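# Move all closet items onto the desk

## Task

Remove every object from the closet and set each one down on the desk. The robot must not topple or finish leaning over, or the attempt fails. Items count only if they rest on the desk by themselves, not held there by the robot.

## Robot and tools

ROBOT. A Hello Robot Stretch 4 with one arm: an omni-wheel base, a lift that rides up a mast, a telescoping arm pointing forward from the lift, a wrist with yaw, pitch and roll, and a two-finger gripper. It is about 1.6 m tall, and the base edge lies within 0.23 m of the base origin. Cameras: head_camera, head_left_camera, head_right_camera (all on the head) and wrist_camera (on the gripper). A loose object may occasionally get nudged by something outside the robot's control.

FRAMES. Base frame: origin on the floor below the base centre, x ahead, y to the left, z up. hand_pose is reported in this frame; it marks a point between the fingertips of the open gripper, and with all wrist joints at zero its axes line up with the base axes. Its printed position may be somewhat off. The odometry frame is where the base frame was when the scene began.

execute_actions. Argument "actions": a list holding one action or none (an empty list only reports state and pictures). Optional "cameras": a list of names from head_camera, head_left_camera, head_right_camera, wrist_camera, all; omitted, null or ["all"] gives every camera, [] gives none; an unknown name rejects the call. An action may contain "base", "joints" or both, plus optional "pace" and "contact_limits"; or it is just {"end_of_arm": "enable_torque"}, which re-powers any wrist or gripper motor that shut itself off. The motions in one action begin together and may finish at different times.
- "base": exactly one key, each a relative move from where the base last measured itself in the latest reported state. translate_m: straight drive in metres, forward positive, -2 to 2. strafe_m: sideways slide in metres, left positive, -2 to 2. rotate_rad: turn in place in radians, counter-clockwise from above positive, -3.2 to 3.2.
- "joints": one dict keyed by joint name, each value an absolute target (not an offset). lift_m 0 to 1.2 m; arm_m 0 to 0.55 m (extension); wrist_yaw_rad -1.134 to 4.276 (0 points ahead, positive turns left, 3.14 is tucked back, above 3.4 the arm may obstruct); wrist_pitch_rad -1.117 to 4.259 (0 level, 1.57 pointing down); wrist_roll_rad -1.117 to 4.259 (0 puts the fingers level with each other, positive turns clockwise seen from behind the gripper); gripper_m -0.038 to 0.141 m, the fingertip gap when empty (negative presses the tips together). Out-of-range joint targets are clipped to the limit and reported; any other bad value or unknown key rejects the whole call with no motion. A joint or base omitted from an action may still be driving to an earlier target.
- "pace": "slow", "default", "fast" or "max". Base speeds 0.1/0.3/0.4/0.6 m/s and 1/2/3/4 rad/s respectively, reduced when the lift is above 0.2 m (to 0.3 m/s and 1 rad/s at 1.2 m).
- "contact_limits": only {"arm_m": value}, 0 (gentlest) to 0.75 (firmest), default 0.5; the arm stops when it pushes harder.
One action runs at most 15 s. To unfold the wrist at the start, lift_m 0.4 together with wrist_yaw_rad 0 works.

wait: {"seconds": 0 to 10}; commands nothing and returns state and pictures. zoom_image: {"camera": name, "region": [x0, y0, x1, y1]} in pixels of that camera's latest full image, top-left origin, at most 504 by 504. read_manual: returns only the URDF licence texts. finished_scene: {"scene": current scene number}; final, reports success, moves on. A reply with no tool call ends everything. If a result reports a stop, later movement, wait and finished_scene calls in that same reply are skipped.

RESULTS. base_status and joint_status: "done" (base: wheels turned the commanded amount, slipping included), "off_target" (rests short and may still push), "contact_stop_at_<key>" (hit something; that part goes slack, a slack lift may sag under load, slack wheels may roll), "limit_stop_at_<name>" (built-in limit), "time_out", "torque_fault" (wrist/gripper motor went limp, needs enable_torque). limit_stop_at_tilt means a lean over 6 degrees: lift, arm and wheels go slack and ignore commands until it lessens. limit_stop_at_own_body means self-collision; moving away still works, especially a risk with pitch below -0.2 and roll below -0.4 or above 4. on_its_own lists what this call did not command; its "held at" is a target, not a position. lidar_m: 12 distances in metres, 30-degree sectors, first straight ahead then counter-clockwise (4th left, 7th rear, 10th right); "-" is nothing seen or closer than 0.25 m; it sees from about 0.15 m up, so table tops register, but misses glass and thin legs. wrist_depth_mm: 7x7 median depths, 100 to 2000 mm, top-left first, including the robot's own parts. base_odometry counts wheel rotation, heading -3.142 to 3.142; if turned_by_wheels and turned_by_imu differ by over about 0.1 rad, something was hit or slipped. base_tilt in degrees, forward and right positive, with a fixed bias up to about 1.5. motor_effort: percent of max, positive toward larger joint values, peak in brackets; for wheel_0/1/2 positive turns the base right. A held load pushes wrist_pitch effort away from 0.

GRIPPING. Command gripper_m below the object's width; lower squeezes harder and pulls it inward. gripper_m readings and "done" do not prove a grasp; a firm grip shows as a clear gripper effort change when the target is 0 or more. If the fingertips jam on a surface, raise the lift.

AVOID. Turning or driving with over 1 kg held and arm_m above 0.2, especially at fast paces; sustained pushing or pulling, worse with the gripper high or a high contact limit; loads over about 2 kg in a level gripper; pressing the gripper into things with base or arm moves; dropping, sliding or slamming objects. Leave every item resting freely on the desk before finishing. Less motion time is better.

Each tool is called after "Emit:" as name(argument=value, ...), one argument or row to a line, values as JSON.

## Session

Emit:
execute_actions(
  actions=[],
)

Scene clock: 0.00 s.
base_odometry: x=+0.000 y=+0.000 heading=+0.000 (m, m, rad; odometry frame)
turned_by_wheels: +0.000 (rad since the last result)
turned_by_imu: +0.000 (rad since the last result)
base_tilt: forward=-0.3 right=+0.3 (deg)
lidar_m: 2.35 2.58 1.30 1.27 1.42 1.33 1.36 1.47 1.94 1.91 2.13 2.40
base_status: not commanded
joint_positions: lift_m=+0.243 arm_m=-0.001 wrist_yaw_rad=+3.211 wrist_pitch_rad=-0.015 wrist_roll_rad=-0.016 gripper_m=+0.057
joint_status: not commanded
motor_effort: lift_m=+18 arm_m=+0 wrist_yaw_rad=+0 wrist_pitch_rad=-9 wrist_roll_rad=+1 gripper_m=-2 wheel_0=+0 wheel_1=+0 wheel_2=+0 (%)
hand_pose: x=-0.1239 y=+0.0673 z=+0.4253 quat_wxyz=(-0.035, +0.008, -0.008, +0.999) (m; base frame)
wrist_depth_mm: - 134 891 1499 1430 1366 1308 / - 112 134 1537 1430 1366 1336 / - 113 133 1499 1397 1366 1336 / - 122 160 1430 1397 1366 1308 / 135 158 1537 1464 1397 1366 1308 / 226 1618 211 1464 198 1397 1336 / 220 1138 1042 147 1060 1008 1025
pictures: head_camera, head_left_camera, head_right_camera, wrist_camera
Images, in order (width x height): head_camera 420x560, head_left_camera 420x672, head_right_camera 420x672, wrist_camera 616x392.

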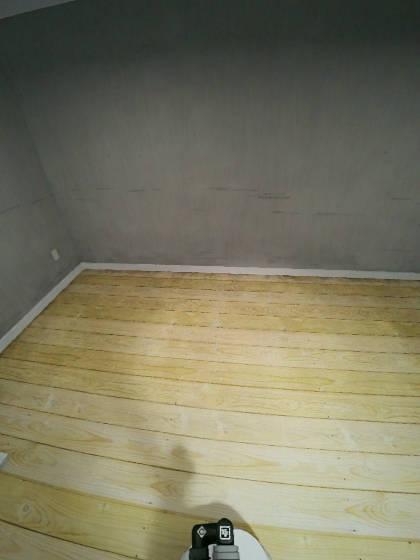

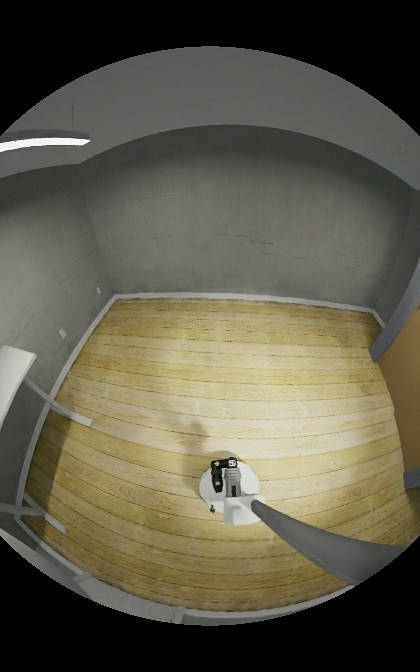

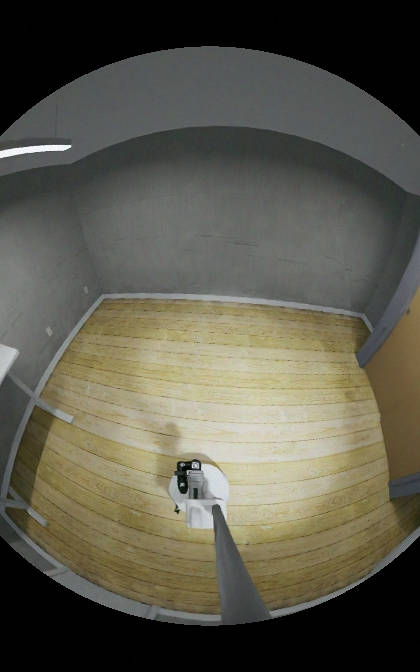

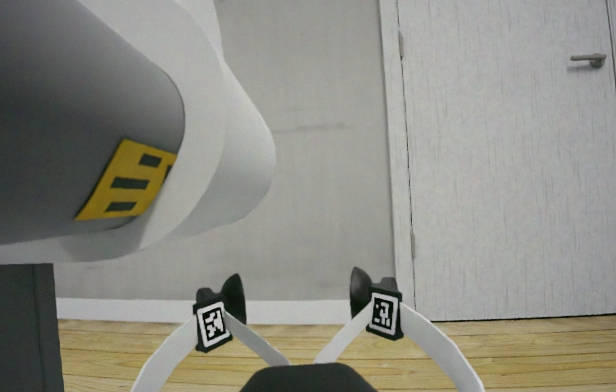

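Desk on the left, closet probably on the right.

Emit:
execute_actions(
  actions=[
    {"base":{"rotate_rad":-1.57}},
  ],
)

Scene clock: 2.50 s.
base_odometry: x=+0.000 y=+0.000 heading=-1.569 (m, m, rad; odometry frame)
turned_by_wheels: -1.569 (rad since the last result)
turned_by_imu: -1.559 (rad since the last result)
base_tilt: forward=-0.3 right=+0.3 (deg)
lidar_m: 1.90 2.15 2.37 2.36 2.58 1.30 1.30 1.45 1.33 1.35 1.48 1.89
base_status: done
joint_positions: lift_m=+0.243 arm_m=-0.001 wrist_yaw_rad=+3.211 wrist_pitch_rad=-0.015 wrist_roll_rad=-0.016 gripper_m=+0.057
joint_status: not commanded
motor_effort: lift_m=+18(18) arm_m=+0(0) wrist_yaw_rad=-1(0) wrist_pitch_rad=-9(8) wrist_roll_rad=+0(1) gripper_m=-3(3) wheel_0=+4(12) wheel_1=+5(14) wheel_2=+5(13) (%)
hand_pose: x=-0.1239 y=+0.0673 z=+0.4253 quat_wxyz=(-0.035, +0.008, -0.008, +0.999) (m; base frame)
wrist_depth_mm: - 134 - - - - - / - 112 134 1756 1661 - - / - 113 133 - - - - / - 122 159 - - - - / 135 158 - - - - - / 1499 1708 211 1661 198 1537 1397 / 220 1118 1042 147 1060 1008 1025
pictures: head_camera, head_left_camera, head_right_camera, wrist_camera
camera_calibration (this result's frames):
wrist_camera: T_world_to_cam=[[-0.0305553, 0.999426, -0.0146015, -0.0726419], [-0.0502436, -0.0161257, -0.998607, 0.492583], [-0.998269, -0.0297791, 0.0507075, 0.0831419], [0, 0, 0, 1]] pos_world=[0.105528, 0.0830193, 0.486621]
Images, in order (width x height): head_camera 420x560, head_left_camera 420x672, head_right_camera 420x672, wrist_camera 616x392.

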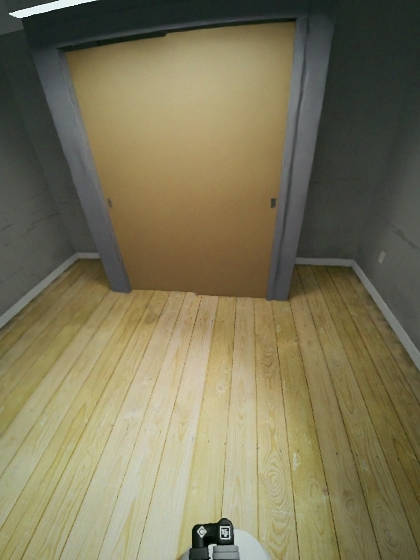

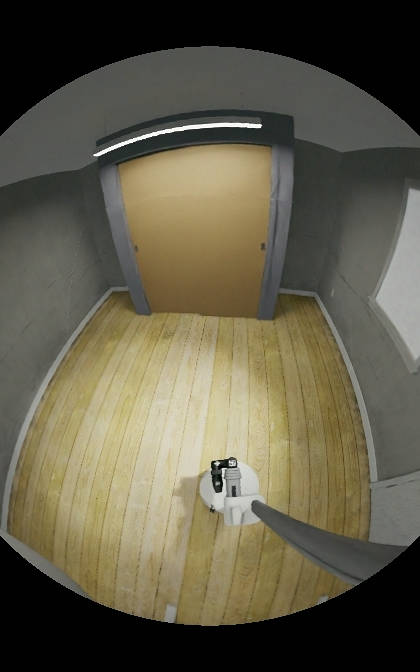

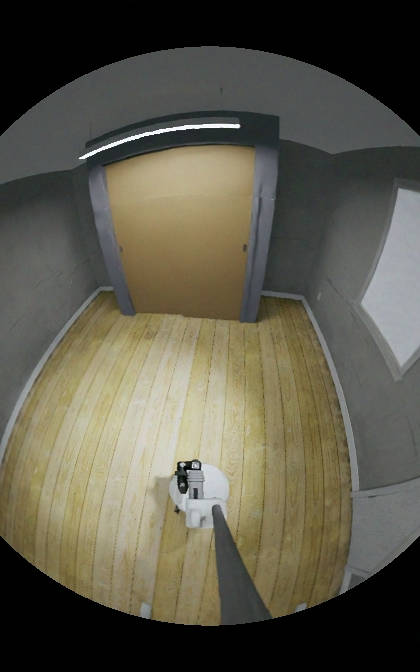

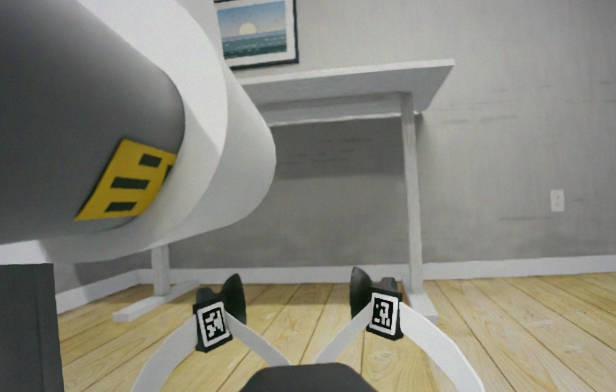

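Emit:
execute_actions(
  actions=[
    {"base":{"translate_m":1.0},"joints":{"lift_m":0.8,"wrist_yaw_rad":0,"gripper_m":0.0}},
  ],
  cameras=[],
)

Emit:
execute_actions(
  actions=[
    {"base":{"strafe_m":-0.42}},
  ],
)

Scene clock: 8.63 s.
base_odometry: x=+0.002 y=-1.000 heading=-1.568 (m, m, rad; odometry frame)
turned_by_wheels: +0.001 (rad since the last result)
turned_by_imu: -0.003 (rad since the last result)
base_tilt: forward=-0.3 right=+0.4 (deg)
lidar_m: 0.90 1.04 1.52 2.22 2.42 3.11 3.07 1.89 1.49 1.46 1.63 0.92
base_status: done
joint_positions: lift_m=+0.800 arm_m=-0.001 wrist_yaw_rad=+0.000 wrist_pitch_rad=-0.015 wrist_roll_rad=-0.016 gripper_m=+0.000
joint_status: all done
motor_effort: lift_m=+21(23) arm_m=+0(0) wrist_yaw_rad=-1(6) wrist_pitch_rad=-9(9) wrist_roll_rad=+1(0) gripper_m=-5(4) wheel_0=+5(9) wheel_1=+7(9) wheel_2=-4(15) (%)
hand_pose: x=+0.4584 y=-0.0874 z=+0.9824 quat_wxyz=(+1.000, -0.008, -0.008, +0.000) (m; base frame)
wrist_depth_mm: 798 732 723 699 699 676 647 / 798 732 715 699 691 676 640 / 798 723 723 699 683 676 647 / 798 732 715 707 683 683 640 / 798 732 723 699 691 668 640 / 798 741 715 202 683 676 647 / 788 788 176 174 691 676 627
pictures: none
No camera images: the call's "cameras" was empty. Leave "cameras" out to get every camera's image.

Scene clock: 11.37 s.
base_odometry: x=-0.417 y=-1.001 heading=-1.568 (m, m, rad; odometry frame)
turned_by_wheels: +0.000 (rad since the last result)
turned_by_imu: -0.001 (rad since the last result)
base_tilt: forward=-0.3 right=+0.3 (deg)
lidar_m: 0.84 0.93 1.53 2.62 2.89 2.75 2.92 1.37 1.07 1.06 1.18 0.87
base_status: done
joint_positions: lift_m=+0.800 arm_m=-0.001 wrist_yaw_rad=+0.000 wrist_pitch_rad=-0.015 wrist_roll_rad=-0.016 gripper_m=+0.000
joint_status: not commanded
motor_effort: lift_m=+21(21) arm_m=+0(0) wrist_yaw_rad=-1(1) wrist_pitch_rad=-8(9) wrist_roll_rad=-1(0) gripper_m=-4(5) wheel_0=+2(12) wheel_1=-5(12) wheel_2=+0(3) (%)
hand_pose: x=+0.4584 y=-0.0874 z=+0.9824 quat_wxyz=(+1.000, -0.008, -0.008, +0.000) (m; base frame)
wrist_depth_mm: 683 668 661 634 627 1308 1308 / 691 676 647 627 627 1336 1308 / 683 668 661 621 627 1308 1281 / 691 676 668 627 615 1308 1281 / 683 668 661 627 621 1336 1308 / 683 676 654 203 615 1336 1255 / 699 676 176 173 615 1308 1281
pictures: head_camera, head_left_camera, head_right_camera, wrist_camera
camera_calibration (this result's frames):
wrist_camera: T_world_to_cam=[[-0.0386475, -0.999146, -0.0146003, -0.0631324], [0.0512388, 0.0126105, -0.998607, 1.03174], [0.997938, -0.0393417, 0.0507077, -0.284315], [0, 0, 0, 1]] pos_world=[0.228424, -0.0872747, 1.0438]
Images, in order (width x height): head_camera 420x560, head_left_camera 420x672, head_right_camera 420x672, wrist_camera 616x392.

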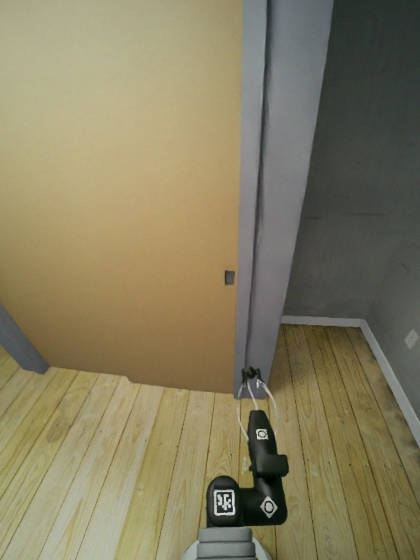

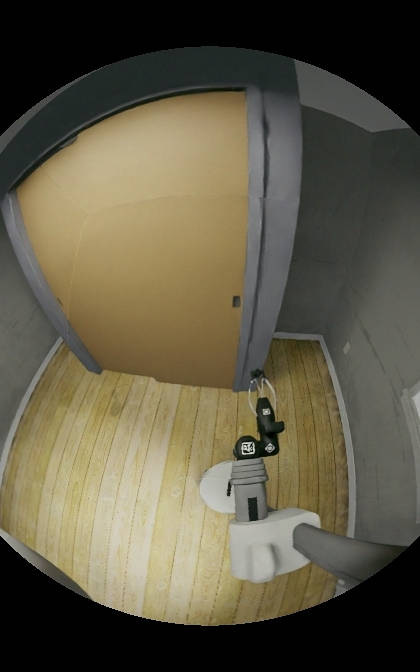

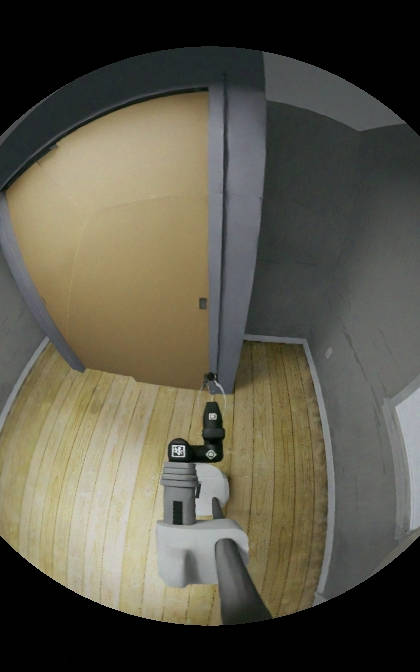

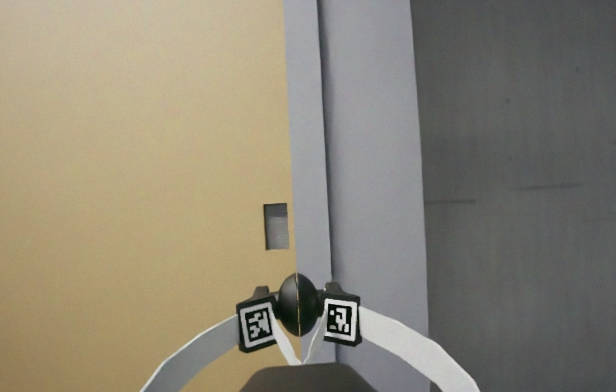

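Emit:
execute_actions(
  actions=[
    {"base":{"strafe_m":0.05},"joints":{"lift_m":0.78,"arm_m":0.3,"gripper_m":-0.02}},
  ],
  cameras=["wrist_camera"],
)

Scene clock: 14.00 s.
base_odometry: x=-0.368 y=-1.001 heading=-1.568 (m, m, rad; odometry frame)
turned_by_wheels: +0.000 (rad since the last result)
turned_by_imu: +0.000 (rad since the last result)
base_tilt: forward=-0.3 right=+0.2 (deg)
lidar_m: 0.81 0.95 1.51 2.59 2.83 2.74 3.08 1.45 1.12 1.10 1.24 0.86
base_status: done
joint_positions: lift_m=+0.780 arm_m=+0.299 wrist_yaw_rad=+0.000 wrist_pitch_rad=-0.016 wrist_roll_rad=-0.016 gripper_m=-0.020
joint_status: all done
motor_effort: lift_m=+14(20) arm_m=+7(3) wrist_yaw_rad=-2(1) wrist_pitch_rad=-8(8) wrist_roll_rad=+0(0) gripper_m=-10(10) wheel_0=-3(11) wheel_1=+3(14) wheel_2=+0(1) (%)
hand_pose: x=+0.7581 y=-0.0874 z=+0.9630 quat_wxyz=(+1.000, -0.008, -0.008, +0.000) (m; base frame)
wrist_depth_mm: 379 373 364 357 322 327 322 / 379 373 366 357 324 327 322 / 377 373 366 359 322 329 325 / 382 373 364 364 324 330 324 / 382 370 366 362 324 327 324 / 382 373 364 202 320 327 322 / 384 375 180 178 319 327 324
pictures: wrist_camera
camera_calibration (this result's frames):
wrist_camera: T_world_to_cam=[[-0.0385289, -0.999151, -0.0146065, -0.0518853], [0.051401, 0.0126163, -0.998598, 0.99686], [0.997935, -0.0392257, 0.0508713, -0.582526], [0, 0, 0, 1]] pos_world=[0.528084, -0.0872679, 1.02434]
Images, in order (width x height): wrist_camera 616x392.

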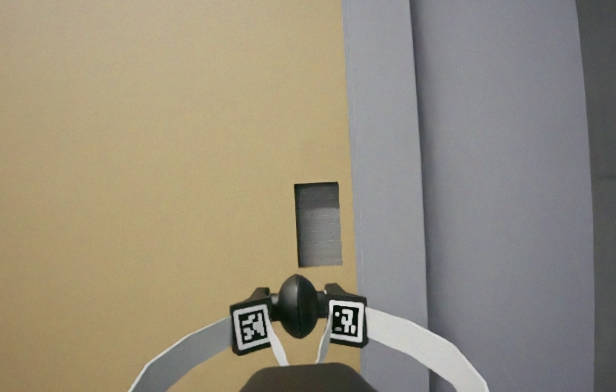

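Emit:
execute_actions(
  actions=[
    {"base":{"strafe_m":-0.014},"joints":{"lift_m":0.795}},
  ],
  cameras=[],
)

Emit:
execute_actions(
  actions=[
    {"joints":{"arm_m":0.46},"contact_limits":{"arm_m":0.15},"pace":"slow"},
  ],
  cameras=["wrist_camera","head_camera"],
)

Scene clock: 15.40 s.
base_odometry: x=-0.381 y=-1.001 heading=-1.569 (m, m, rad; odometry frame)
turned_by_wheels: +0.000 (rad since the last result)
turned_by_imu: -0.001 (rad since the last result)
base_tilt: forward=-0.3 right=+0.3 (deg)
lidar_m: 0.85 0.94 1.56 2.61 2.84 3.15 3.01 1.43 1.10 1.08 1.20 0.86
base_status: done
joint_positions: lift_m=+0.795 arm_m=+0.299 wrist_yaw_rad=+0.000 wrist_pitch_rad=-0.016 wrist_roll_rad=-0.016 gripper_m=-0.020
joint_status: all done
motor_effort: lift_m=+21(22) arm_m=+7(7) wrist_yaw_rad=+0(0) wrist_pitch_rad=-9(8) wrist_roll_rad=-1(1) gripper_m=-10(11) wheel_0=+3(9) wheel_1=-6(16) wheel_2=+0(0) (%)
hand_pose: x=+0.7580 y=-0.0874 z=+0.9774 quat_wxyz=(+1.000, -0.008, -0.008, +0.000) (m; base frame)
wrist_depth_mm: 377 370 364 355 329 324 322 / 379 368 362 355 320 327 324 / 377 370 364 355 322 325 320 / 377 370 362 355 322 327 322 / 377 370 362 362 322 325 322 / 377 370 364 202 319 327 322 / 379 373 180 178 320 325 324
pictures: none
No camera images: the call's "cameras" was empty. Leave "cameras" out to get every camera's image.

Scene clock: 17.83 s.
base_odometry: x=-0.382 y=-1.001 heading=-1.569 (m, m, rad; odometry frame)
turned_by_wheels: +0.000 (rad since the last result)
turned_by_imu: +0.000 (rad since the last result)
base_tilt: forward=-0.3 right=+0.3 (deg)
lidar_m: 0.83 0.95 1.53 2.60 2.85 3.16 3.04 1.41 1.11 1.08 1.20 0.87
base_status: not commanded
joint_positions: lift_m=+0.795 arm_m=+0.436 wrist_yaw_rad=-0.007 wrist_pitch_rad=-0.016 wrist_roll_rad=-0.016 gripper_m=-0.020
joint_status: arm_m contact_stop (moved +0.138 of +0.161)
on_its_own: arm_m is slack since a contact_stop (your +0.460 is given up); wrist_yaw_rad is at rest, and its effort (+18) is outside its rest range (-13 to +13)
motor_effort: lift_m=+21(21) arm_m=+0(20) wrist_yaw_rad=+18(28) wrist_pitch_rad=-7(8) wrist_roll_rad=+1(0) gripper_m=-5(9) wheel_0=+3(3) wheel_1=-2(6) wheel_2=-7(7) (%)
contact_limits: arm_m 0.15
hand_pose: x=+0.8952 y=-0.0894 z=+0.9776 quat_wxyz=(+1.000, -0.008, -0.008, -0.004) (m; base frame)
wrist_depth_mm: 236 230 227 222 186 195 194 / 234 230 226 222 187 195 194 / 234 231 226 224 187 196 195 / 235 232 226 223 187 196 195 / 235 232 227 233 187 185 195 / 236 231 226 204 186 185 195 / 236 231 205 155 186 184 195
pictures: head_camera, wrist_camera
camera_calibration (this result's frames):
wrist_camera: T_world_to_cam=[[-0.045503, -0.998857, -0.014627, -0.0421121], [0.0520252, 0.0122528, -0.998571, 1.00376], [0.997609, -0.0461989, 0.0514082, -0.721046], [0, 0, 0, 1]] pos_world=[0.665185, -0.0876743, 1.03877]
Images, in order (width x height): head_camera 420x560, wrist_camera 616x392.

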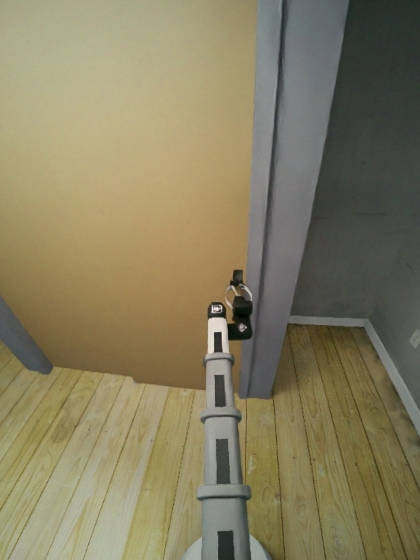

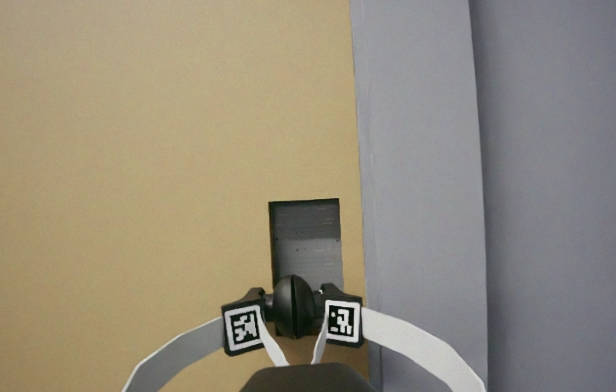

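Roughly in; try sliding left.

Emit:
execute_actions(
  actions=[
    {"base":{"strafe_m":0.3},"joints":{"arm_m":0.44},"pace":"slow"},
  ],
  cameras=["wrist_camera","head_camera"],
)

Scene clock: 22.37 s.
base_odometry: x=-0.082 y=-1.000 heading=-1.569 (m, m, rad; odometry frame)
turned_by_wheels: +0.000 (rad since the last result)
turned_by_imu: -0.001 (rad since the last result)
base_tilt: forward=-0.3 right=+0.2 (deg)
lidar_m: 0.88 0.98 1.49 2.29 2.50 3.12 2.85 1.82 1.40 1.38 1.54 0.90
base_status: done
joint_positions: lift_m=+0.795 arm_m=+0.439 wrist_yaw_rad=+0.000 wrist_pitch_rad=-0.016 wrist_roll_rad=-0.016 gripper_m=-0.020
joint_status: all done
motor_effort: lift_m=+21(21) arm_m=+7(16) wrist_yaw_rad=+0(37) wrist_pitch_rad=-7(9) wrist_roll_rad=+1(1) gripper_m=-12(11) wheel_0=-5(14) wheel_1=+6(11) wheel_2=-4(5) (%)
hand_pose: x=+0.8981 y=-0.0874 z=+0.9774 quat_wxyz=(+1.000, -0.008, -0.008, +0.000) (m; base frame)
wrist_depth_mm: 272 266 259 254 251 245 240 / 272 265 259 255 250 246 242 / 271 266 259 256 251 246 243 / 272 266 262 255 251 245 242 / 272 266 259 256 251 245 242 / 272 267 262 202 250 247 242 / 272 268 181 178 249 245 242
pictures: head_camera, wrist_camera
camera_calibration (this result's frames):
wrist_camera: T_world_to_cam=[[-0.0387107, -0.999144, -0.0146078, -0.0461675], [0.0514391, 0.0126069, -0.998597, 1.00402], [0.997926, -0.0394078, 0.050907, -0.72303], [0, 0, 0, 1]] pos_world=[0.668097, -0.0872785, 1.03874]
Images, in order (width x height): head_camera 420x560, wrist_camera 616x392.

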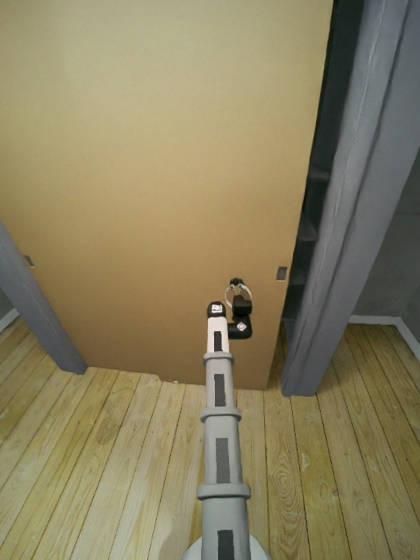

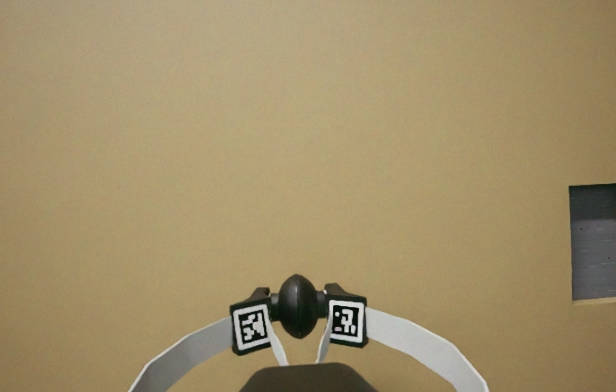

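Emit:
execute_actions(
  actions=[
    {"base":{"strafe_m":-0.27},"joints":{"arm_m":0.38}},
  ],
  cameras=["wrist_camera","head_camera"],
)

Scene clock: 25.07 s.
base_odometry: x=-0.352 y=-1.000 heading=-1.569 (m, m, rad; odometry frame)
turned_by_wheels: +0.000 (rad since the last result)
turned_by_imu: -0.001 (rad since the last result)
base_tilt: forward=-0.3 right=+0.3 (deg)
lidar_m: 0.84 0.94 1.53 2.57 2.81 3.16 2.81 1.46 1.12 1.10 1.23 0.85
base_status: done
joint_positions: lift_m=+0.795 arm_m=+0.381 wrist_yaw_rad=+0.000 wrist_pitch_rad=-0.016 wrist_roll_rad=-0.016 gripper_m=-0.020
joint_status: all done
motor_effort: lift_m=+21(21) arm_m=-7(7) wrist_yaw_rad=-1(1) wrist_pitch_rad=-8(9) wrist_roll_rad=+0(0) gripper_m=-11(12) wheel_0=+2(12) wheel_1=-5(10) wheel_2=+0(3) (%)
hand_pose: x=+0.8407 y=-0.0874 z=+0.9775 quat_wxyz=(+1.000, -0.008, -0.008, +0.000) (m; base frame)
wrist_depth_mm: 297 291 287 640 245 249 248 / 297 290 287 931 257 249 248 / 296 291 287 991 256 240 249 / 297 291 294 976 257 240 248 / 298 291 298 1008 270 239 249 / 298 291 287 202 242 240 249 / 298 293 180 178 250 239 249
pictures: head_camera, wrist_camera
camera_calibration (this result's frames):
wrist_camera: T_world_to_cam=[[-0.0386579, -0.999146, -0.0146074, -0.0484192], [0.0514252, 0.0126097, -0.998597, 1.00703], [0.997928, -0.0393549, 0.0508938, -0.66572], [0, 0, 0, 1]] pos_world=[0.610682, -0.0872754, 1.03879]
Images, in order (width x height): head_camera 420x560, wrist_camera 616x392.

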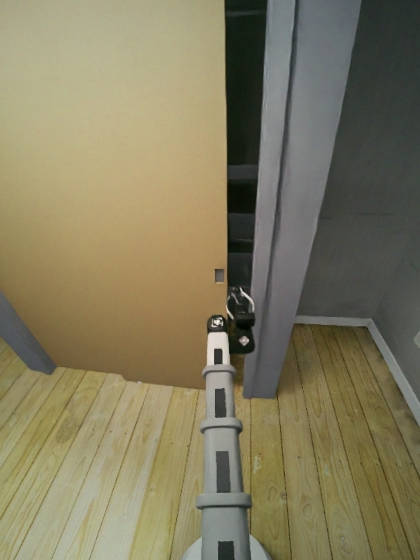

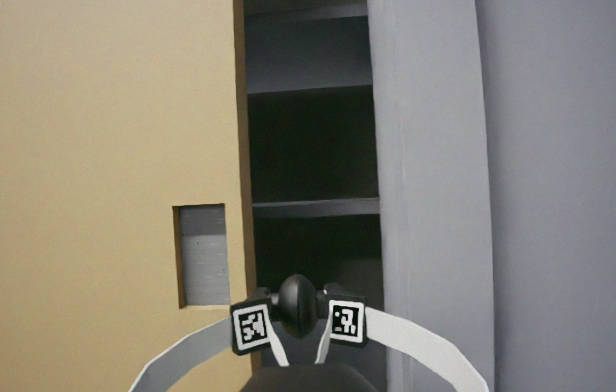

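Emit:
execute_actions(
  actions=[
    {"base":{"strafe_m":-0.008},"joints":{"lift_m":0.74}},
  ],
  cameras=[],
)

Emit:
execute_actions(
  actions=[
    {"joints":{"arm_m":0.48},"contact_limits":{"arm_m":0.15},"pace":"slow"},
  ],
  cameras=[],
)

Emit:
execute_actions(
  actions=[
    {"base":{"strafe_m":0.7},"pace":"slow"},
  ],
)

Scene clock: 27.00 s.
base_odometry: x=-0.359 y=-1.000 heading=-1.569 (m, m, rad; odometry frame)
turned_by_wheels: +0.000 (rad since the last result)
turned_by_imu: +0.000 (rad since the last result)
base_tilt: forward=-0.2 right=+0.3 (deg)
lidar_m: 0.84 0.95 1.55 2.58 2.82 2.71 3.10 1.43 1.13 1.10 1.21 0.87
base_status: done
joint_positions: lift_m=+0.740 arm_m=+0.381 wrist_yaw_rad=+0.000 wrist_pitch_rad=-0.016 wrist_roll_rad=-0.016 gripper_m=-0.020
joint_status: all done
motor_effort: lift_m=+14(20) arm_m=-7(7) wrist_yaw_rad=-1(2) wrist_pitch_rad=-8(8) wrist_roll_rad=+0(1) gripper_m=-10(11) wheel_0=+3(11) wheel_1=-4(12) wheel_2=+0(1) (%)
hand_pose: x=+0.8406 y=-0.0874 z=+0.9230 quat_wxyz=(+1.000, -0.008, -0.008, +0.000) (m; base frame)
wrist_depth_mm: 296 291 286 759 242 249 247 / 296 290 287 976 242 249 247 / 296 290 298 991 242 248 246 / 297 293 298 991 243 249 247 / 296 291 286 991 247 249 247 / 298 291 286 203 241 249 247 / 297 291 180 178 242 249 247
pictures: none
No camera images: the call's "cameras" was empty. Leave "cameras" out to get every camera's image.

Scene clock: 29.27 s.
base_odometry: x=-0.359 y=-1.000 heading=-1.569 (m, m, rad; odometry frame)
turned_by_wheels: +0.000 (rad since the last result)
turned_by_imu: +0.000 (rad since the last result)
base_tilt: forward=-0.3 right=+0.4 (deg)
lidar_m: 0.84 0.95 1.53 2.58 2.82 2.71 3.07 1.44 1.14 1.10 1.23 0.88
base_status: not commanded
joint_positions: lift_m=+0.740 arm_m=+0.479 wrist_yaw_rad=+0.000 wrist_pitch_rad=-0.016 wrist_roll_rad=-0.016 gripper_m=-0.020
joint_status: all done
motor_effort: lift_m=+14(14) arm_m=+8(12) wrist_yaw_rad=-1(1) wrist_pitch_rad=-8(8) wrist_roll_rad=+0(1) gripper_m=-11(11) wheel_0=+3(3) wheel_1=-5(5) wheel_2=+0(0) (%)
contact_limits: arm_m 0.15
hand_pose: x=+0.9380 y=-0.0874 z=+0.9230 quat_wxyz=(+1.000, -0.008, -0.008, +0.000) (m; base frame)
wrist_depth_mm: 193 189 676 778 244 144 - / 193 190 904 904 258 144 142 / 193 200 917 904 488 145 142 / 193 200 220 891 484 144 142 / 194 195 215 891 878 144 142 / 195 190 188 203 208 145 143 / 194 190 180 178 238 144 -
pictures: none
No camera images: the call's "cameras" was empty. Leave "cameras" out to get every camera's image.

Scene clock: 37.43 s.
base_odometry: x=+0.340 y=-0.999 heading=-1.569 (m, m, rad; odometry frame)
turned_by_wheels: +0.000 (rad since the last result)
turned_by_imu: -0.003 (rad since the last result)
base_tilt: forward=-0.3 right=+0.3 (deg)
lidar_m: 0.96 1.06 1.91 1.89 2.06 3.06 3.03 2.33 1.83 1.80 1.19 0.97
base_status: done
joint_positions: lift_m=+0.740 arm_m=+0.479 wrist_yaw_rad=+0.000 wrist_pitch_rad=-0.016 wrist_roll_rad=-0.016 gripper_m=-0.020
joint_status: not commanded
motor_effort: lift_m=+14(14) arm_m=+7(8) wrist_yaw_rad=+0(27) wrist_pitch_rad=-8(8) wrist_roll_rad=-1(0) gripper_m=-12(10) wheel_0=-5(18) wheel_1=+6(11) wheel_2=-1(0) (%)
hand_pose: x=+0.9381 y=-0.0874 z=+0.9230 quat_wxyz=(+1.000, -0.008, -0.008, +0.000) (m; base frame)
wrist_depth_mm: 289 282 278 272 267 263 257 / 289 283 278 272 266 262 259 / 289 283 278 271 266 263 258 / 290 283 277 273 266 262 258 / 290 283 277 272 268 262 258 / 290 285 278 202 266 263 259 / 291 285 180 178 267 262 259
pictures: head_camera, head_left_camera, head_right_camera, wrist_camera
camera_calibration (this result's frames):
wrist_camera: T_world_to_cam=[[-0.0387007, -0.999144, -0.0146075, -0.0454201], [0.0514259, 0.0126076, -0.998597, 0.947635], [0.997927, -0.0393976, 0.0508939, -0.760181], [0, 0, 0, 1]] pos_world=[0.708114, -0.087278, 0.984331]
Images, in order (width x height): head_camera 420x560, head_left_camera 420x672, head_right_camera 420x672, wrist_camera 616x392.

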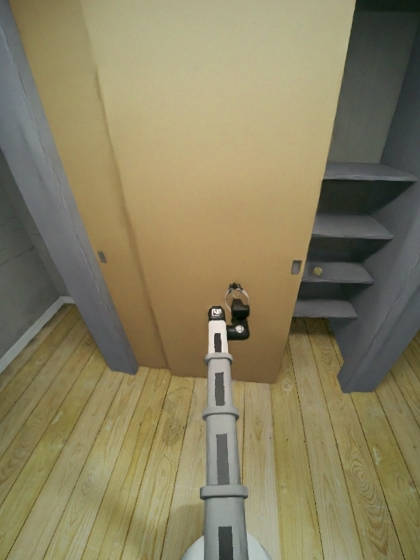

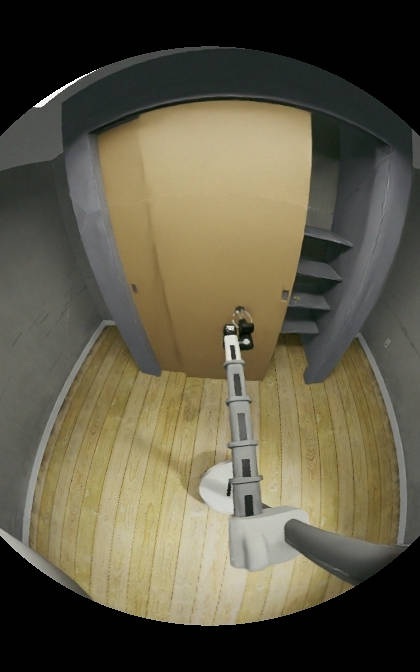

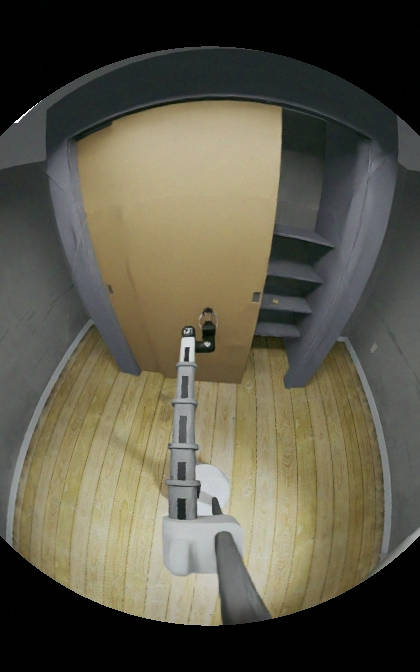

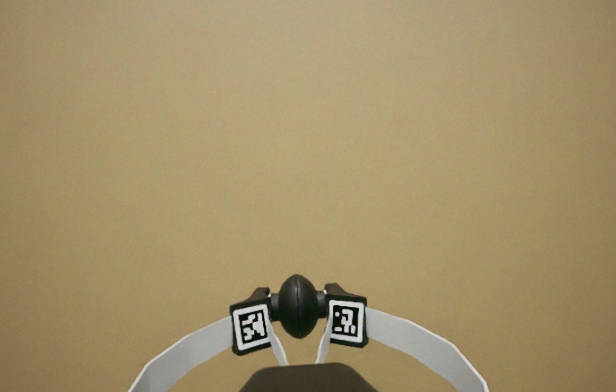

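Emit:
execute_actions(
  actions=[
    {"base":{"strafe_m":-0.45}},
  ],
  cameras=["wrist_camera","head_camera"],
)

Scene clock: 40.87 s.
base_odometry: x=-0.110 y=-1.000 heading=-1.569 (m, m, rad; odometry frame)
turned_by_wheels: +0.000 (rad since the last result)
turned_by_imu: -0.001 (rad since the last result)
base_tilt: forward=-0.3 right=+0.3 (deg)
lidar_m: 0.92 0.98 1.48 2.34 2.54 3.13 3.10 1.79 1.38 1.35 1.49 0.93
base_status: done
joint_positions: lift_m=+0.740 arm_m=+0.479 wrist_yaw_rad=+0.000 wrist_pitch_rad=-0.016 wrist_roll_rad=-0.016 gripper_m=-0.020
joint_status: not commanded
motor_effort: lift_m=+14(14) arm_m=+7(7) wrist_yaw_rad=+0(1) wrist_pitch_rad=-7(8) wrist_roll_rad=+1(1) gripper_m=-10(13) wheel_0=+1(12) wheel_1=-6(17) wheel_2=+0(1) (%)
hand_pose: x=+0.9381 y=-0.0874 z=+0.9230 quat_wxyz=(+1.000, -0.008, -0.008, +0.000) (m; base frame)
wrist_depth_mm: 228 715 741 768 778 759 627 / 229 960 946 931 917 904 634 / 234 960 946 931 917 891 627 / 238 960 946 931 904 904 647 / 229 946 960 931 917 891 654 / 227 960 854 202 842 809 661 / 227 418 180 178 539 544 544
pictures: head_camera, wrist_camera
camera_calibration (this result's frames):
wrist_camera: T_world_to_cam=[[-0.0385288, -0.999151, -0.0146074, -0.0455321], [0.0514236, 0.0126164, -0.998597, 0.947597], [0.997933, -0.0392259, 0.0508938, -0.760194], [0, 0, 0, 1]] pos_world=[0.70814, -0.0872679, 0.984292]
Images, in order (width x height): head_camera 420x560, wrist_camera 616x392.

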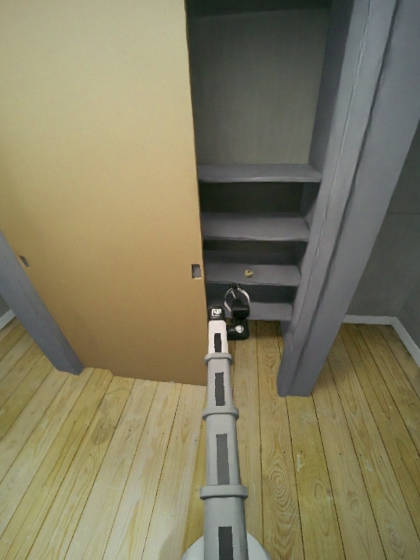

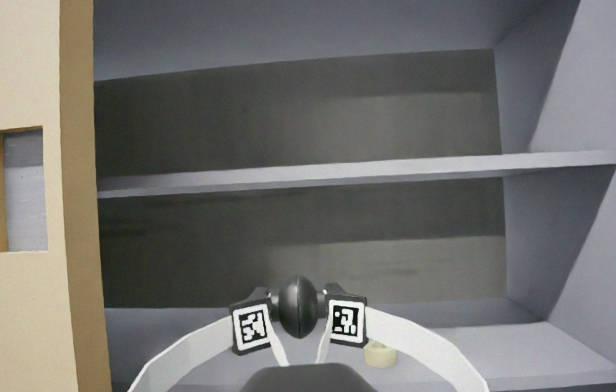

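Emit:
execute_actions(
  actions=[
    {"base":{"translate_m":0.08}},
  ],
  cameras=[],
)

Emit:
execute_actions(
  actions=[
    {"base":{"strafe_m":0.6},"pace":"slow"},
  ],
)

Scene clock: 42.80 s.
base_odometry: x=-0.109 y=-1.080 heading=-1.569 (m, m, rad; odometry frame)
turned_by_wheels: +0.000 (rad since the last result)
turned_by_imu: +0.000 (rad since the last result)
base_tilt: forward=-0.2 right=+0.3 (deg)
lidar_m: 0.84 0.91 1.43 2.33 2.54 3.20 3.18 1.77 1.38 1.37 1.50 0.86
base_status: done
joint_positions: lift_m=+0.740 arm_m=+0.479 wrist_yaw_rad=+0.000 wrist_pitch_rad=-0.016 wrist_roll_rad=-0.016 gripper_m=-0.020
joint_status: not commanded
motor_effort: lift_m=+15(15) arm_m=+7(7) wrist_yaw_rad=-1(1) wrist_pitch_rad=-8(8) wrist_roll_rad=+0(0) gripper_m=-11(12) wheel_0=+4(9) wheel_1=+6(8) wheel_2=-4(15) (%)
hand_pose: x=+0.9381 y=-0.0874 z=+0.9230 quat_wxyz=(+1.000, -0.008, -0.008, +0.000) (m; base frame)
wrist_depth_mm: 676 707 741 759 788 768 640 / 917 891 866 854 831 820 654 / 904 891 866 854 831 820 615 / 904 878 878 842 831 820 668 / 917 891 878 854 842 820 683 / 891 878 866 202 831 820 668 / 615 615 180 178 512 554 549
pictures: none
No camera images: the call's "cameras" was empty. Leave "cameras" out to get every camera's image.

Scene clock: 49.93 s.
base_odometry: x=+0.490 y=-1.079 heading=-1.572 (m, m, rad; odometry frame)
turned_by_wheels: -0.003 (rad since the last result)
turned_by_imu: -0.222 (rad since the last result)
base_tilt: forward=-0.3 right=+0.3 (deg)
lidar_m: 0.83 0.84 1.08 1.79 1.85 2.37 3.19 2.53 2.08 1.89 1.30 1.14
base_status: done
joint_positions: lift_m=+0.740 arm_m=+0.479 wrist_yaw_rad=-0.017 wrist_pitch_rad=-0.015 wrist_roll_rad=-0.016 gripper_m=-0.020
joint_status: not commanded
on_its_own: wrist_yaw_rad is at rest, and its effort (+49) is outside its rest range (-13 to +13)
motor_effort: lift_m=+15(14) arm_m=+4(7) wrist_yaw_rad=+49(70) wrist_pitch_rad=-10(12) wrist_roll_rad=+0(1) gripper_m=-14(15) wheel_0=-23(28) wheel_1=-3(10) wheel_2=-17(18) (%)
hand_pose: x=+0.9371 y=-0.0923 z=+0.9228 quat_wxyz=(+1.000, -0.008, -0.007, -0.009) (m; base frame)
wrist_depth_mm: 151 157 163 768 778 798 798 / 151 159 163 891 931 960 878 / 151 167 171 891 931 960 854 / 151 167 171 891 931 946 904 / 151 166 171 891 946 976 904 / 151 156 162 201 186 820 778 / 151 156 154 165 574 525 574
pictures: head_camera, head_left_camera, head_right_camera, wrist_camera
camera_calibration (this result's frames):
wrist_camera: T_world_to_cam=[[-0.0556748, -0.998342, -0.0145901, -0.0343815], [0.0511555, 0.0117414, -0.998622, 0.947768], [0.997138, -0.0563444, 0.050417, -0.759735], [0, 0, 0, 1]] pos_world=[0.707163, -0.0882594, 0.984264]
Images, in order (width x height): head_camera 420x560, head_left_camera 420x672, head_right_camera 420x672, wrist_camera 616x392.

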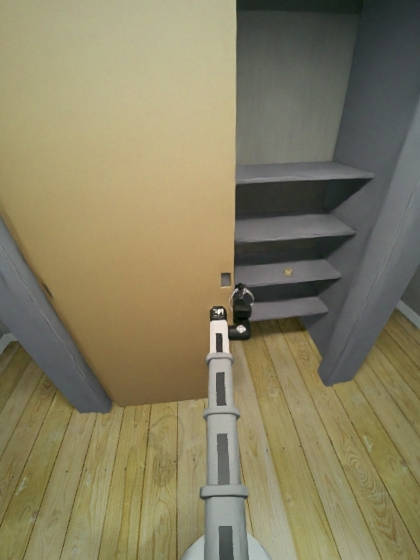

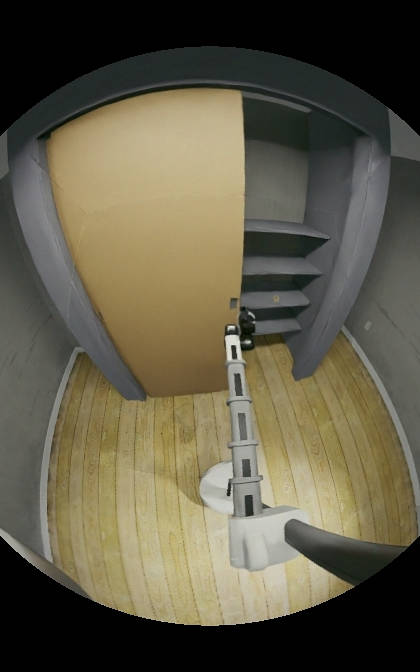

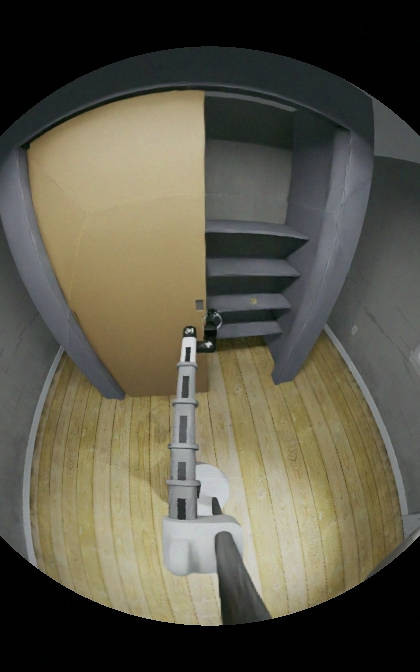

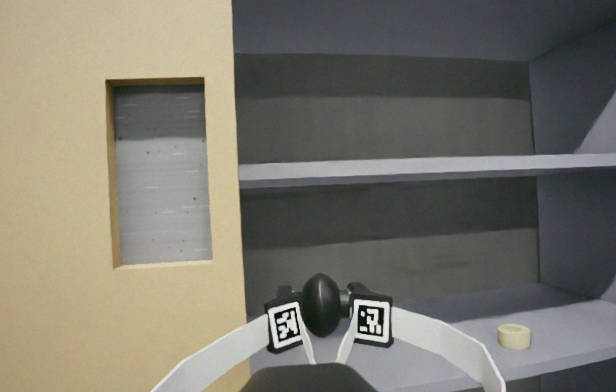

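Emit:
execute_actions(
  actions=[
    {"base":{"strafe_m":-0.2},"joints":{"arm_m":0.25,"gripper_m":0.1,"wrist_yaw_rad":0}},
  ],
  cameras=[],
)

Emit:
execute_actions(
  actions=[
    {"base":{"rotate_rad":0.1},"joints":{"lift_m":0.85,"wrist_pitch_rad":0.5}},
  ],
)

Scene clock: 52.63 s.
base_odometry: x=+0.290 y=-1.079 heading=-1.573 (m, m, rad; odometry frame)
turned_by_wheels: -0.001 (rad since the last result)
turned_by_imu: -0.001 (rad since the last result)
base_tilt: forward=-0.3 right=+0.3 (deg)
lidar_m: 0.86 0.86 1.13 1.99 2.05 2.64 3.15 2.51 1.89 1.71 1.74 1.03
base_status: done
joint_positions: lift_m=+0.740 arm_m=+0.251 wrist_yaw_rad=+0.000 wrist_pitch_rad=-0.015 wrist_roll_rad=-0.016 gripper_m=+0.100
joint_status: all done
motor_effort: lift_m=+14(14) arm_m=-7(7) wrist_yaw_rad=-1(48) wrist_pitch_rad=-9(9) wrist_roll_rad=+2(2) gripper_m=-1(16) wheel_0=+2(21) wheel_1=-5(19) wheel_2=-5(14) (%)
hand_pose: x=+0.7107 y=-0.0875 z=+0.9229 quat_wxyz=(+1.000, -0.008, -0.008, +0.000) (m; base frame)
wrist_depth_mm: 375 750 732 778 820 820 707 / 375 1008 1078 1118 1182 960 723 / 377 1060 1098 1138 1182 976 715 / 384 1060 1098 1138 1160 931 732 / 375 1042 1098 1138 1182 1008 732 / 375 866 842 917 199 854 759 / 373 392 891 147 1138 904 750
pictures: none
No camera images: the call's "cameras" was empty. Leave "cameras" out to get every camera's image.

Scene clock: 54.13 s.
base_odometry: x=+0.290 y=-1.079 heading=-1.474 (m, m, rad; odometry frame)
turned_by_wheels: +0.099 (rad since the last result)
turned_by_imu: +0.098 (rad since the last result)
base_tilt: forward=-0.3 right=+0.2 (deg)
lidar_m: 0.86 0.89 1.20 1.98 2.07 2.87 3.18 2.45 1.75 1.71 1.78 1.01
base_status: done
joint_positions: lift_m=+0.850 arm_m=+0.251 wrist_yaw_rad=+0.000 wrist_pitch_rad=+0.502 wrist_roll_rad=-0.016 gripper_m=+0.100
joint_status: all done
motor_effort: lift_m=+21(22) arm_m=-7(7) wrist_yaw_rad=-1(2) wrist_pitch_rad=-6(4) wrist_roll_rad=+1(1) gripper_m=+0(1) wheel_0=-4(7) wheel_1=-5(7) wheel_2=-7(13) (%)
hand_pose: x=+0.6751 y=-0.0874 z=+0.8892 quat_wxyz=(+0.969, -0.008, +0.248, +0.002) (m; base frame)
wrist_depth_mm: 332 347 991 1008 1025 1025 866 / 353 366 1078 1078 1098 1098 866 / 382 389 917 904 891 891 831 / 413 421 1205 1229 1205 1182 891 / 449 455 1008 1008 1008 1025 891 / 492 488 917 1336 200 1281 891 / 539 539 564 146 1160 1118 917
pictures: head_camera, head_left_camera, head_right_camera, wrist_camera
camera_calibration (this result's frames):
wrist_camera: T_world_to_cam=[[-0.0406516, -0.999153, 0.00640639, -0.073401], [-0.449108, 0.0125442, -0.893389, 1.17175], [0.892552, -0.0391948, -0.449238, 0.0197991], [0, 0, 0, 1]] pos_world=[0.505588, -0.0872614, 1.05619]
Images, in order (width x height): head_camera 420x560, head_left_camera 420x672, head_right_camera 420x672, wrist_camera 616x392.

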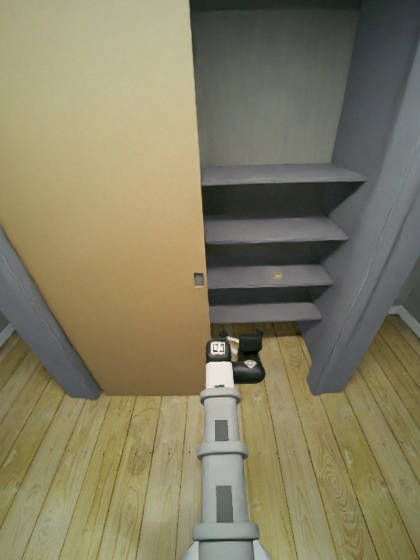

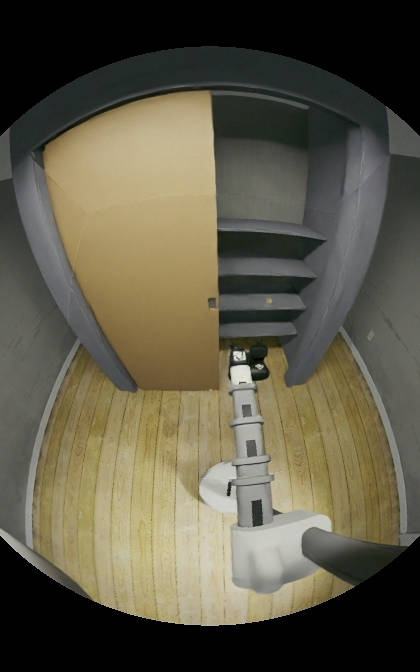

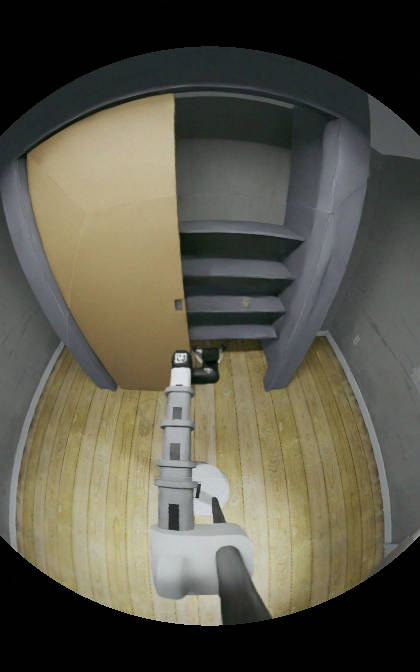

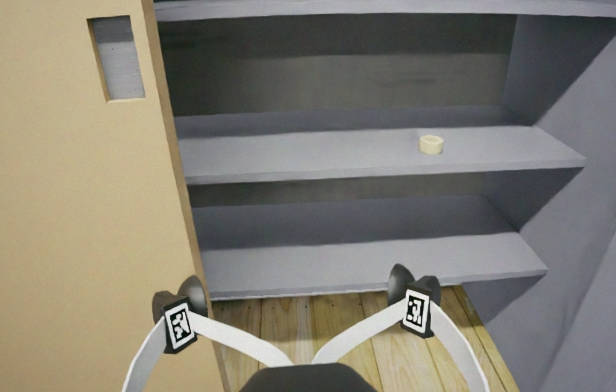

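Emit:
execute_actions(
  actions=[
    {"base":{"strafe_m":-0.28},"joints":{"lift_m":0.7,"wrist_pitch_rad":0.3,"arm_m":0.4}},
  ],
  cameras=["wrist_camera","head_camera"],
)

Scene clock: 57.93 s.
base_odometry: x=+0.012 y=-1.106 heading=-1.474 (m, m, rad; odometry frame)
turned_by_wheels: +0.000 (rad since the last result)
turned_by_imu: -0.001 (rad since the last result)
base_tilt: forward=-0.2 right=+0.3 (deg)
lidar_m: 1.15 0.91 1.23 2.27 2.37 3.27 3.19 2.06 1.49 1.42 1.50 0.90
base_status: done
joint_positions: lift_m=+0.700 arm_m=+0.399 wrist_yaw_rad=+0.000 wrist_pitch_rad=+0.302 wrist_roll_rad=-0.016 gripper_m=+0.100
joint_status: all done
motor_effort: lift_m=+14(20) arm_m=+8(11) wrist_yaw_rad=-1(1) wrist_pitch_rad=-8(16) wrist_roll_rad=+2(1) gripper_m=-1(1) wheel_0=+2(13) wheel_1=-5(16) wheel_2=+0(5) (%)
hand_pose: x=+0.8450 y=-0.0874 z=+0.7926 quat_wxyz=(+0.989, -0.008, +0.151, +0.001) (m; base frame)
wrist_depth_mm: 627 723 820 842 866 661 488 / 878 891 891 917 931 683 496 / 917 946 931 946 960 699 504 / 691 676 654 627 683 621 512 / 1008 1025 1025 1025 1042 723 449 / 866 831 831 854 200 732 382 / 699 668 676 147 707 640 382
pictures: head_camera, wrist_camera
camera_calibration (this result's frames):
wrist_camera: T_world_to_cam=[[-0.0411761, -0.99915, -0.00179537, -0.0589477], [-0.263407, 0.0125886, -0.964603, 1.06127], [0.963806, -0.0392457, -0.263701, -0.382459], [0, 0, 0, 1]] pos_world=[0.645736, -0.0872674, 0.922748]
Images, in order (width x height): head_camera 420x560, wrist_camera 616x392.

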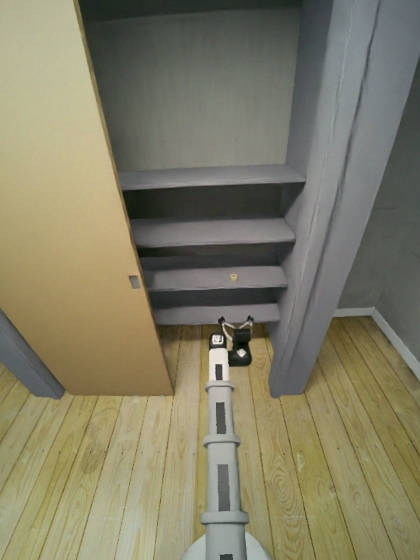

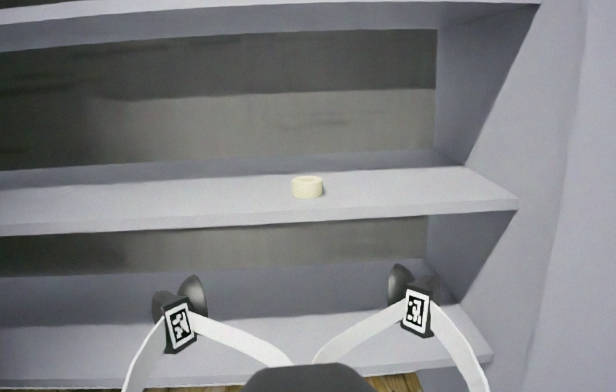

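Emit:
execute_actions(
  actions=[
    {"base":{"translate_m":0.2},"joints":{"arm_m":0.55,"lift_m":0.71}},
  ],
  cameras=["wrist_camera"],
)

Scene clock: 60.40 s.
base_odometry: x=+0.031 y=-1.305 heading=-1.474 (m, m, rad; odometry frame)
turned_by_wheels: +0.001 (rad since the last result)
turned_by_imu: -0.001 (rad since the last result)
base_tilt: forward=-0.3 right=+0.2 (deg)
lidar_m: 0.96 0.74 0.96 2.25 2.35 3.26 3.40 2.04 1.50 1.42 1.48 0.71
base_status: done
joint_positions: lift_m=+0.710 arm_m=+0.548 wrist_yaw_rad=+0.000 wrist_pitch_rad=+0.302 wrist_roll_rad=-0.016 gripper_m=+0.100
joint_status: all done
joint sent to its limit — the command would take arm_m past its upper limit, so that joint was sent only as far as its limit.
motor_effort: lift_m=+21(21) arm_m=+7(7) wrist_yaw_rad=-1(1) wrist_pitch_rad=-8(9) wrist_roll_rad=+1(1) gripper_m=-1(0) wheel_0=+5(7) wheel_1=+7(11) wheel_2=-5(14) (%)
hand_pose: x=+0.9940 y=-0.0874 z=+0.8020 quat_wxyz=(+0.989, -0.008, +0.151, +0.001) (m; base frame)
wrist_depth_mm: 525 544 549 559 564 569 488 / 559 564 580 580 591 591 500 / 585 585 597 609 621 615 512 / 609 609 621 627 634 621 512 / 484 484 473 469 455 445 436 / 364 349 343 330 201 342 336 / 294 279 278 146 285 274 276
pictures: wrist_camera
camera_calibration (this result's frames):
wrist_camera: T_world_to_cam=[[-0.0411358, -0.999152, -0.00179642, -0.0528227], [-0.26338, 0.0125778, -0.96461, 1.10959], [0.963815, -0.0392069, -0.263674, -0.523635], [0, 0, 0, 1]] pos_world=[0.794758, -0.0872643, 0.93216]
Images, in order (width x height): wrist_camera 616x392.

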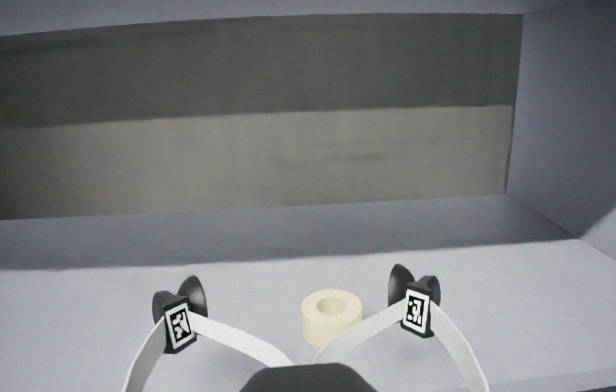

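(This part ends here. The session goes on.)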